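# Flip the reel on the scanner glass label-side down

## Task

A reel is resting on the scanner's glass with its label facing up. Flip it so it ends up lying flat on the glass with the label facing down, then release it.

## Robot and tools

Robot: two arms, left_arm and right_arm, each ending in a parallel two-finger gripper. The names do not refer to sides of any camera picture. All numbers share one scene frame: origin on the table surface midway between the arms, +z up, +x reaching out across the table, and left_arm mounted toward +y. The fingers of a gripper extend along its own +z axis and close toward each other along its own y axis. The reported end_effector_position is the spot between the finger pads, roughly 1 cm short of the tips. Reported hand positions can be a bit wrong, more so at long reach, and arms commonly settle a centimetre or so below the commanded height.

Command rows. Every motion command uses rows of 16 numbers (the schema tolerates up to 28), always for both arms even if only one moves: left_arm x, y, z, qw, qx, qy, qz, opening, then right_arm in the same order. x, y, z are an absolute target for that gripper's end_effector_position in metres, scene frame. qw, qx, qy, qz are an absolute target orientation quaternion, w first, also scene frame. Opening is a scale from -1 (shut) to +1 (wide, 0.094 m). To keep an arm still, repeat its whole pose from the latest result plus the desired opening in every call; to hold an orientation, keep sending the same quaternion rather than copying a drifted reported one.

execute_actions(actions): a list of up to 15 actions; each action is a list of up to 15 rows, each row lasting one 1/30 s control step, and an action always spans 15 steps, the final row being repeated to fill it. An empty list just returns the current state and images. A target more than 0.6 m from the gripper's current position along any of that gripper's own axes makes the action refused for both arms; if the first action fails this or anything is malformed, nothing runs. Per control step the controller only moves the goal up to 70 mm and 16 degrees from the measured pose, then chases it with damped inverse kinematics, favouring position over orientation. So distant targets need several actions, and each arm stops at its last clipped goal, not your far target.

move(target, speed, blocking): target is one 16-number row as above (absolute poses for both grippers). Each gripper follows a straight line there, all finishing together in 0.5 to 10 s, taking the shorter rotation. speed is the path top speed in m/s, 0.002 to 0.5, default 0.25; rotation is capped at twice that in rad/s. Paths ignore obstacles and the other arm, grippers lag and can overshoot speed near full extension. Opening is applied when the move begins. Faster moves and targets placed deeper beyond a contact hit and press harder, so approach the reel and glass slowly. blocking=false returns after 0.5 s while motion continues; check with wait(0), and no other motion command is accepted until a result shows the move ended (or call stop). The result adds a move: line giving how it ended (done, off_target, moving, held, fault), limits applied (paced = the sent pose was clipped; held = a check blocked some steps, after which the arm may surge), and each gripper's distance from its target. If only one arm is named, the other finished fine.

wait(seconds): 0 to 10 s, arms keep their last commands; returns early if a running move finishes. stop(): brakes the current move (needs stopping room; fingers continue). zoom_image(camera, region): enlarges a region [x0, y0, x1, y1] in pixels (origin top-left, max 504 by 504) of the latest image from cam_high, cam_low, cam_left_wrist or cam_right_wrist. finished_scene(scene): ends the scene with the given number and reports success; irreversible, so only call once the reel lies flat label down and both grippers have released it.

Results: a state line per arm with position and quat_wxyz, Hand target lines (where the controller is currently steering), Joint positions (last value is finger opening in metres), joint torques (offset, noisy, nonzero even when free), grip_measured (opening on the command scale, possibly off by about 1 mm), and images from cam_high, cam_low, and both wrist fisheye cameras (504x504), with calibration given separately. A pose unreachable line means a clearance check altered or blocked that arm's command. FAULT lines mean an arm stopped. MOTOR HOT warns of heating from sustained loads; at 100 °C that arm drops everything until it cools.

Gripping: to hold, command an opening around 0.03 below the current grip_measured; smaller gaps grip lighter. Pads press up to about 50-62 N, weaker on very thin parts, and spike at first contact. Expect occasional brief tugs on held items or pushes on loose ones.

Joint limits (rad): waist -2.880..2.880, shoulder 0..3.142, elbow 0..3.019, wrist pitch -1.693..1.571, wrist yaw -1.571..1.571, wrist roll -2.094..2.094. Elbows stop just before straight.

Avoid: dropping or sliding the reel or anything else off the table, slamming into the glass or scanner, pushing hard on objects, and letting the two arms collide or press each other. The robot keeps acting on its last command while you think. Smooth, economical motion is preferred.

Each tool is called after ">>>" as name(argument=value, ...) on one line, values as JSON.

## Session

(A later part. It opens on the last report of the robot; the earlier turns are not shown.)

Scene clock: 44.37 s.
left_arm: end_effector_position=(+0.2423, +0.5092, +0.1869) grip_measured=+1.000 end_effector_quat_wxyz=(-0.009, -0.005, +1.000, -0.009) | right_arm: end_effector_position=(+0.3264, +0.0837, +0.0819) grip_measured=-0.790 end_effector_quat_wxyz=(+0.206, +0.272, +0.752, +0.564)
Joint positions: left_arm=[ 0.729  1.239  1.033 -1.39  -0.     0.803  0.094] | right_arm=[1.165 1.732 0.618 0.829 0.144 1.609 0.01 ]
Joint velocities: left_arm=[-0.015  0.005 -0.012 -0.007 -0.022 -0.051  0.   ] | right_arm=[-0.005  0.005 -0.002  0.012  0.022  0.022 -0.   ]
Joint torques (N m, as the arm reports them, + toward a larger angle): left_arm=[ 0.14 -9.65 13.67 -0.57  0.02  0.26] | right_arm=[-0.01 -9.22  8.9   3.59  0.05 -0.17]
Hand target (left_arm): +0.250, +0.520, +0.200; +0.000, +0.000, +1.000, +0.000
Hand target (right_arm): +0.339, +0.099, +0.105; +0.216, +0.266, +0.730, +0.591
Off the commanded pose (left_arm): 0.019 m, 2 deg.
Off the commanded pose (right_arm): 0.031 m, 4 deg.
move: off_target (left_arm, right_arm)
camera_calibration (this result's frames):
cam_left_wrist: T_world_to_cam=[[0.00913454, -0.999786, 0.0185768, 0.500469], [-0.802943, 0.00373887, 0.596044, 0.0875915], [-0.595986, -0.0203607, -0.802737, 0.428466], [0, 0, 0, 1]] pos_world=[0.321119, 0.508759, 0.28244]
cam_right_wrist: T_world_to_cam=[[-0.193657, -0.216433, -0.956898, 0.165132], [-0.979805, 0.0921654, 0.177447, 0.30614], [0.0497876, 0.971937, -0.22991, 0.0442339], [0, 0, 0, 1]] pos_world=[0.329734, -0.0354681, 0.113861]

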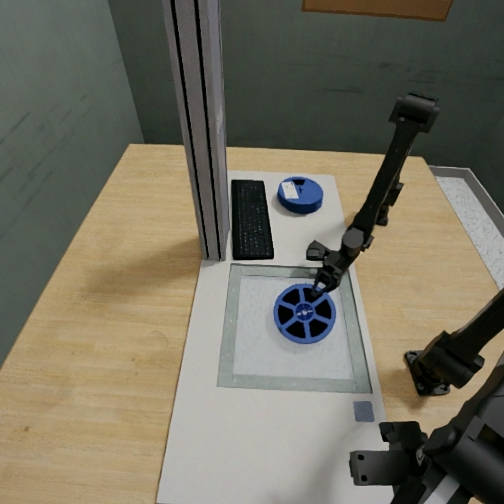

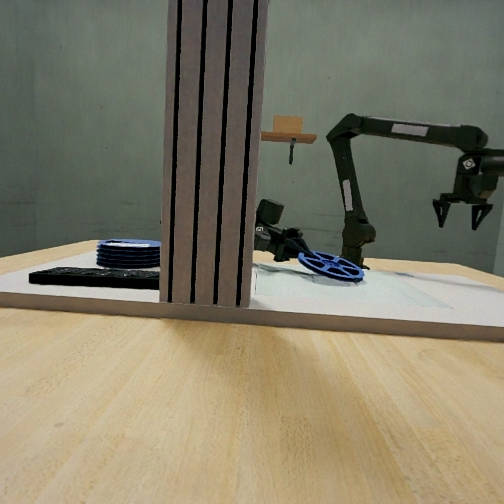

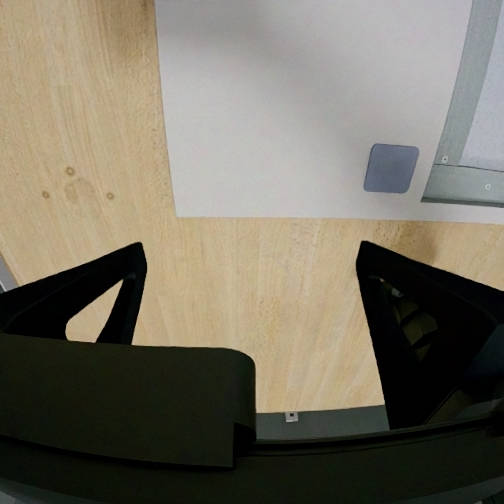

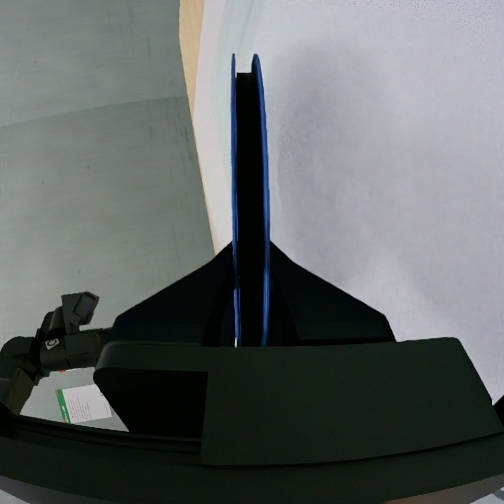

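>>> move(target=[0.25,0.52,0.2,0,0,1,0,1, 0.34,0.10,0.10,0.215,0.266,0.73,0.591,-0.6], speed=0.03)

>>> move(target=[0.25,0.52,0.2,0,0,1,0,1, 0.335,0.094,0.085,0.166,0.299,0.822,0.456,-0.25], speed=0.1)

>>> zoom_image(camera="cam_low", region=[250, 180, 410, 310])

Scene clock: 46.23 s.
left_arm: end_effector_position=(+0.2423, +0.5092, +0.1869) grip_measured=+1.000 end_effector_quat_wxyz=(-0.009, -0.005, +1.000, -0.009) | right_arm: end_effector_position=(+0.3270, +0.0846, +0.0852) grip_measured=-0.602 end_effector_quat_wxyz=(+0.208, +0.271, +0.747, +0.571)
Joint positions: left_arm=[ 0.729  1.239  1.033 -1.39  -0.     0.803  0.094] | right_arm=[1.165 1.734 0.618 0.848 0.144 1.609 0.019]
Joint velocities: left_arm=[-0.005 -0.015  0.007  0.007  0.066 -0.051  0.   ] | right_arm=[ 0.005 -0.005 -0.012  0.007 -0.007 -0.007 -0.001]
Joint torques (N m, as the arm reports them, + toward a larger angle): left_arm=[ 0.21 -9.57 13.65 -0.56  0.02  0.25] | right_arm=[-0.45 -8.59  8.82  3.41  0.02 -0.17]
Hand target (left_arm): +0.250, +0.520, +0.200; +0.000, +0.000, +1.000, +0.000
Hand target (right_arm): +0.339, +0.099, +0.100; +0.216, +0.266, +0.730, +0.591
Off the commanded pose (left_arm): 0.019 m, 2 deg.
Off the commanded pose (right_arm): 0.025 m, 3 deg.
move: off_target (left_arm, right_arm)
camera_calibration (this result's frames):
cam_left_wrist: T_world_to_cam=[[0.00913454, -0.999786, 0.0185768, 0.500469], [-0.802943, 0.00373887, 0.596044, 0.0875915], [-0.595986, -0.0203607, -0.802737, 0.428466], [0, 0, 0, 1]] pos_world=[0.321119, 0.508759, 0.28244]
cam_right_wrist: T_world_to_cam=[[-0.185067, -0.202382, -0.961661, 0.16499], [-0.981361, 0.0896209, 0.169997, 0.307374], [0.0517804, 0.975197, -0.215196, 0.041901], [0, 0, 0, 1]] pos_world=[0.33001, -0.0350178, 0.115428]

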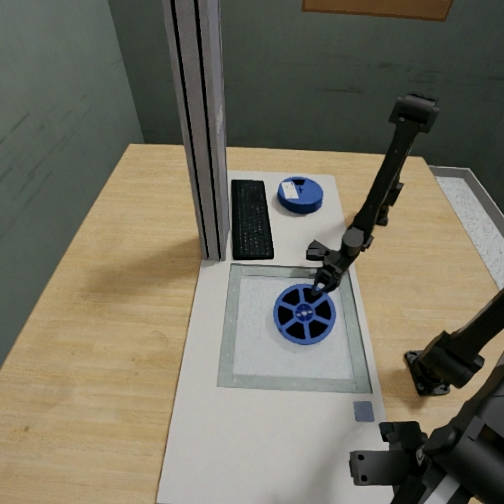

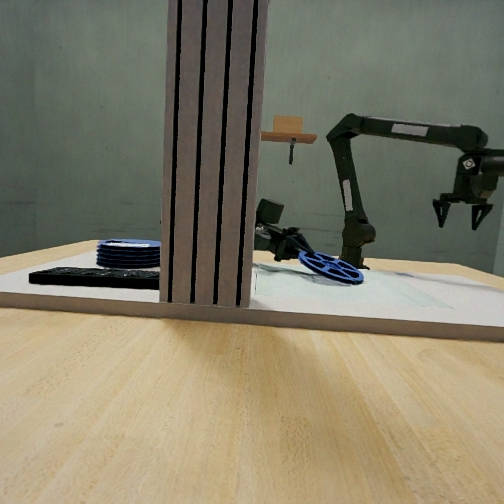

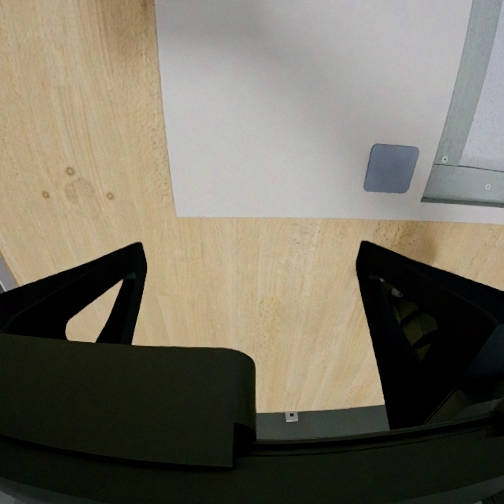

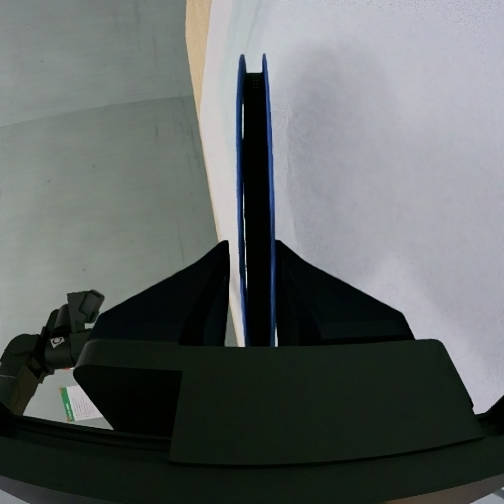

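Scene clock: 48.00 s.
left_arm: end_effector_position=(+0.2423, +0.5092, +0.1869) grip_measured=+1.000 end_effector_quat_wxyz=(-0.009, -0.005, +1.000, -0.009) | right_arm: end_effector_position=(+0.3203, +0.0796, +0.0553) grip_measured=-0.252 end_effector_quat_wxyz=(+0.160, +0.293, +0.838, +0.432)
Joint positions: left_arm=[ 0.729  1.239  1.033 -1.39  -0.     0.803  0.094] | right_arm=[1.161 1.645 0.716 0.312 0.114 1.633 0.035]
Joint velocities: left_arm=[-0.005 -0.015 -0.007 -0.012 -0.037 -0.022  0.   ] | right_arm=[ 0.005  0.005 -0.002 -0.022 -0.051 -0.051 -0.   ]
Joint torques (N m, as the arm reports them, + toward a larger angle): left_arm=[ 0.06 -9.64 13.68 -0.55  0.02  0.26] | right_arm=[ -0.61 -11.88  10.08   1.     0.08   0.01]
Hand target (left_arm): +0.250, +0.520, +0.200; +0.000, +0.000, +1.000, +0.000
Hand target (right_arm): +0.334, +0.093, +0.086; +0.164, +0.299, +0.822, +0.457
Off the commanded pose (left_arm): 0.019 m, 2 deg.
Off the commanded pose (right_arm): 0.036 m, 3 deg.
move: off_target (left_arm, right_arm)
camera_calibration (this result's frames):
cam_left_wrist: T_world_to_cam=[[0.00913454, -0.999786, 0.0185768, 0.500469], [-0.802943, 0.00373887, 0.596044, 0.0875915], [-0.595986, -0.0203607, -0.802737, 0.428466], [0, 0, 0, 1]] pos_world=[0.321119, 0.508759, 0.28244]
cam_right_wrist: T_world_to_cam=[[-0.369283, -0.45412, -0.810805, 0.20466], [-0.928683, 0.148117, 0.340013, 0.275443], [-0.0343125, 0.878542, -0.476431, 0.0904408], [0, 0, 0, 1]] pos_world=[0.33448, -0.0273139, 0.115374]

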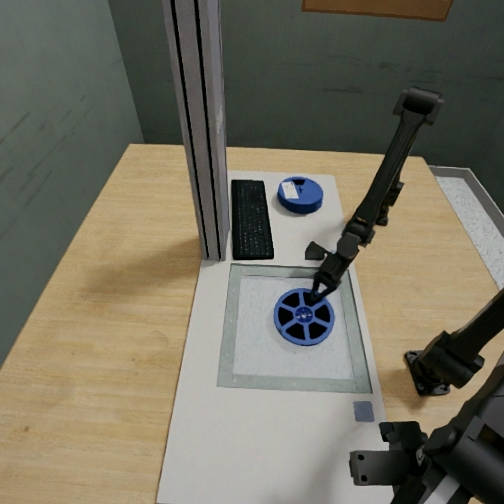

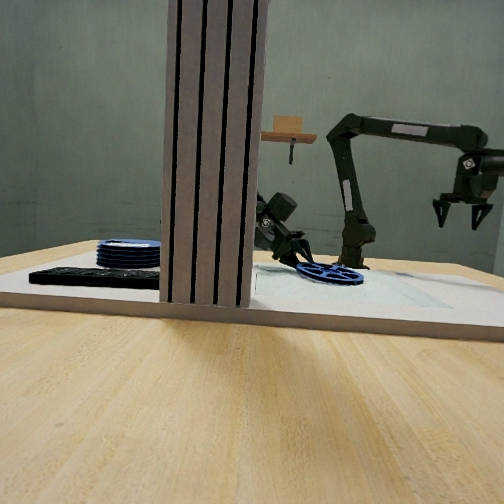

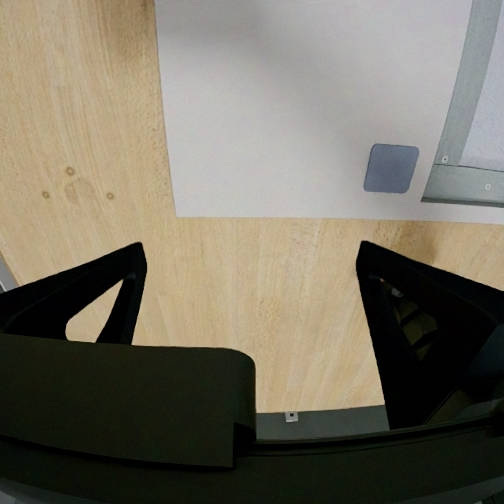

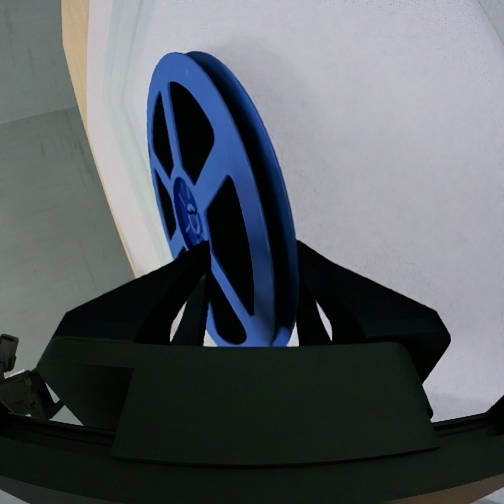

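Region (250, 180, 410, 310) of cam_low's 504x504 image, scaled by 3.150, with more detail than that image has; it fills the top 410 rows of this view, and the rest is white.

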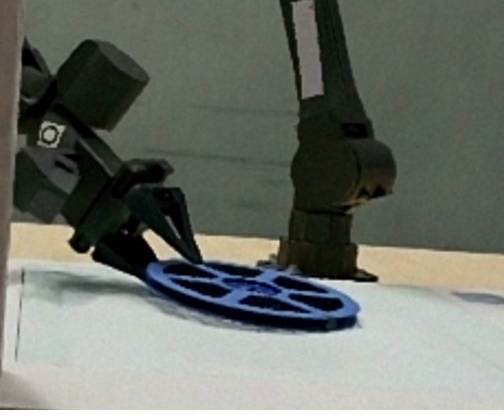

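>>> move(target=[0.25,0.52,0.2,0,0,1,0,1, 0.315,0.07,0.085,0.139,0.312,0.858,0.382,-0.15], speed=0.04)

>>> zoom_image(camera="cam_low", region=[250, 180, 410, 310])

Scene clock: 50.13 s.
left_arm: end_effector_position=(+0.2423, +0.5092, +0.1869) grip_measured=+1.000 end_effector_quat_wxyz=(-0.009, -0.005, +1.000, -0.009) | right_arm: end_effector_position=(+0.3027, +0.0535, +0.0556) grip_measured=-0.152 end_effector_quat_wxyz=(+0.135, +0.308, +0.871, +0.357)
Joint positions: left_arm=[ 0.729  1.239  1.033 -1.39  -0.     0.803  0.094] | right_arm=[1.16  1.553 0.729 0.031 0.105 1.655 0.04 ]
Joint velocities: left_arm=[-0.005 -0.005 -0.002 -0.002 -0.007  0.081  0.   ] | right_arm=[-0.015 -0.015 -0.007 -0.002  0.007  0.022 -0.   ]
Joint torques (N m, as the arm reports them, + toward a larger angle): left_arm=[ 0.17 -9.6  13.64 -0.54  0.02  0.25] | right_arm=[ -0.22 -11.17  10.69   0.97   0.09  -0.01]
Hand target (left_arm): +0.250, +0.520, +0.200; +0.000, +0.000, +1.000, +0.000
Hand target (right_arm): +0.314, +0.069, +0.086; +0.138, +0.312, +0.858, +0.383
Off the commanded pose (left_arm): 0.019 m, 2 deg.
Off the commanded pose (right_arm): 0.036 m, 3 deg.
move: off_target (left_arm, right_arm)
camera_calibration (this result's frames):
cam_left_wrist: T_world_to_cam=[[0.00913454, -0.999786, 0.0185768, 0.500469], [-0.802943, 0.00373887, 0.596044, 0.0875915], [-0.595986, -0.0203607, -0.802737, 0.428466], [0, 0, 0, 1]] pos_world=[0.321119, 0.508759, 0.28244]
cam_right_wrist: T_world_to_cam=[[-0.455695, -0.55349, -0.69713, 0.211782], [-0.885958, 0.206233, 0.415387, 0.242601], [-0.0861417, 0.806918, -0.584348, 0.138424], [0, 0, 0, 1]] pos_world=[0.323367, -0.0445094, 0.127754]

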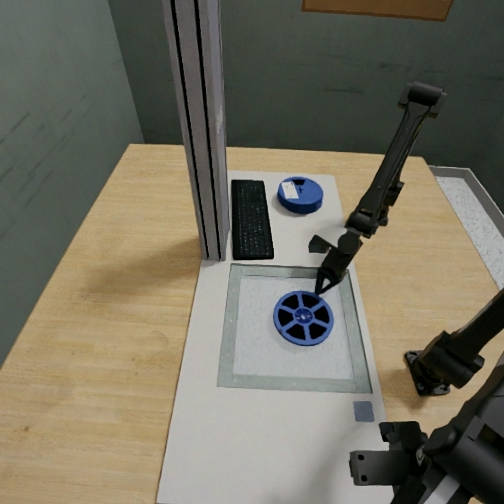

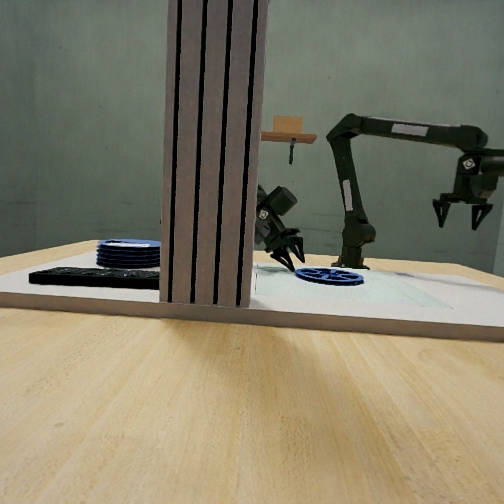

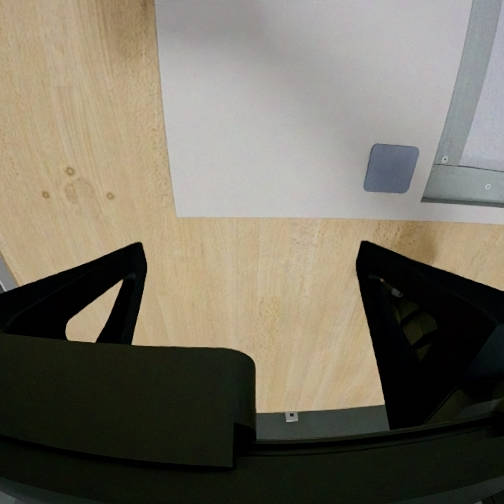

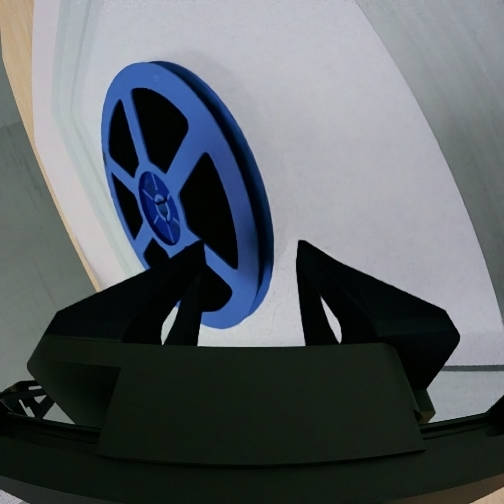

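Region (250, 180, 410, 310) of cam_low's 504x504 image, scaled by 3.150, with more detail than that image has; it fills the top 410 rows of this view, and the rest is white.

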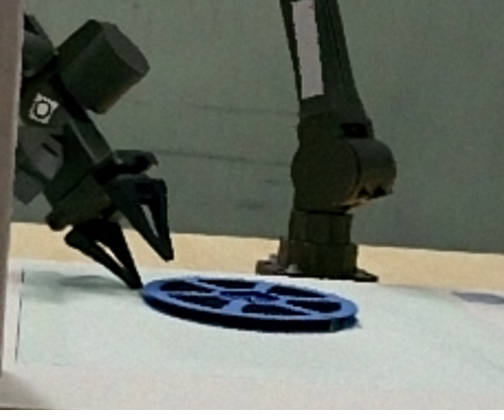

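>>> move(target=[0.25,0.52,0.2,0,0,1,0,1, 0.26,0.0,0.17,0.139,0.312,0.858,0.382,-0.15])

Scene clock: 51.33 s.
left_arm: end_effector_position=(+0.2423, +0.5092, +0.1869) grip_measured=+1.000 end_effector_quat_wxyz=(-0.009, -0.005, +1.000, -0.009) | right_arm: end_effector_position=(+0.2625, -0.0027, +0.1726) grip_measured=-0.152 end_effector_quat_wxyz=(+0.143, +0.310, +0.856, +0.387)
Joint positions: left_arm=[ 0.729  1.239  1.033 -1.39  -0.     0.803  0.094] | right_arm=[ 1.179  1.121  0.671 -0.277  0.126  1.674  0.04 ]
Joint velocities: left_arm=[-0.005 -0.005 -0.002  0.002 -0.022  0.037  0.   ] | right_arm=[ 0.015 -0.005 -0.012 -0.022  0.007 -0.007 -0.001]
Joint torques (N m, as the arm reports them, + toward a larger angle): left_arm=[ 0.24 -9.64 13.66 -0.55  0.03  0.26] | right_arm=[ 0.87 -4.1   9.85  1.09  0.29  0.  ]
Hand target (left_arm): +0.250, +0.520, +0.200; +0.000, +0.000, +1.000, +0.000
Hand target (right_arm): +0.260, -0.001, +0.171; +0.139, +0.312, +0.859, +0.382
Off the commanded pose (left_arm): 0.019 m, 2 deg.
Off the commanded pose (right_arm): 0.004 m, 1 deg.
move: off_target (left_arm)
camera_calibration (this result's frames):
cam_left_wrist: T_world_to_cam=[[0.00913454, -0.999786, 0.0185768, 0.500469], [-0.802943, 0.00373887, 0.596044, 0.0875915], [-0.595986, -0.0203607, -0.802737, 0.428466], [0, 0, 0, 1]] pos_world=[0.321119, 0.508759, 0.28244]
cam_right_wrist: T_world_to_cam=[[-0.43522, -0.507175, -0.74388, 0.246699], [-0.898454, 0.191434, 0.395137, 0.176677], [-0.0579994, 0.840314, -0.538989, 0.233526], [0, 0, 0, 1]] pos_world=[0.279649, -0.104937, 0.239571]

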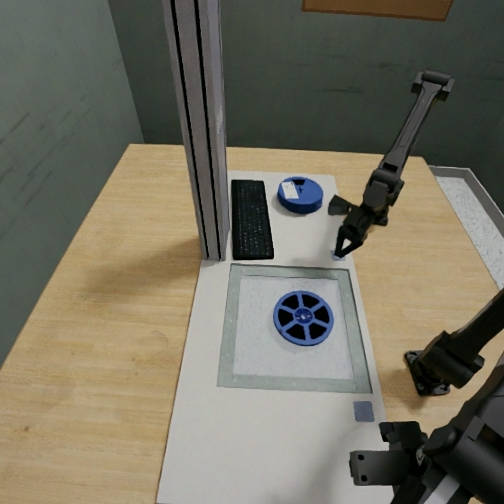

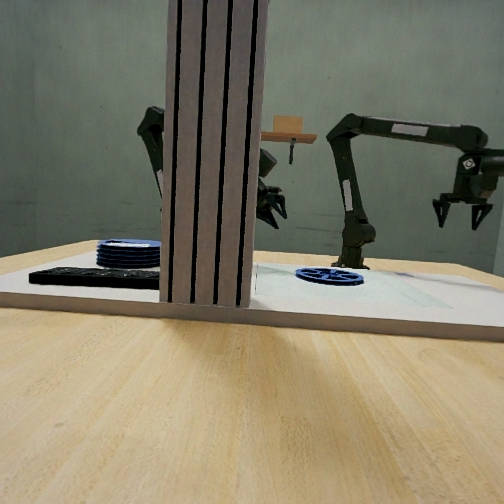

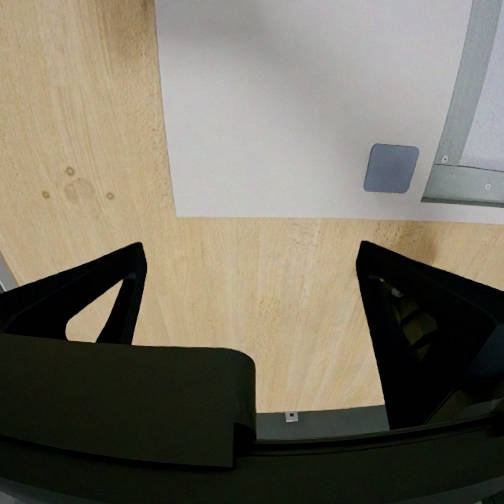

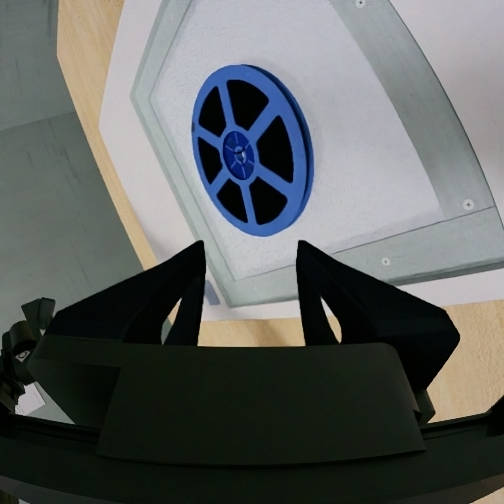

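>>> finished_scene(scene=1)

The scene is finished: the task was done.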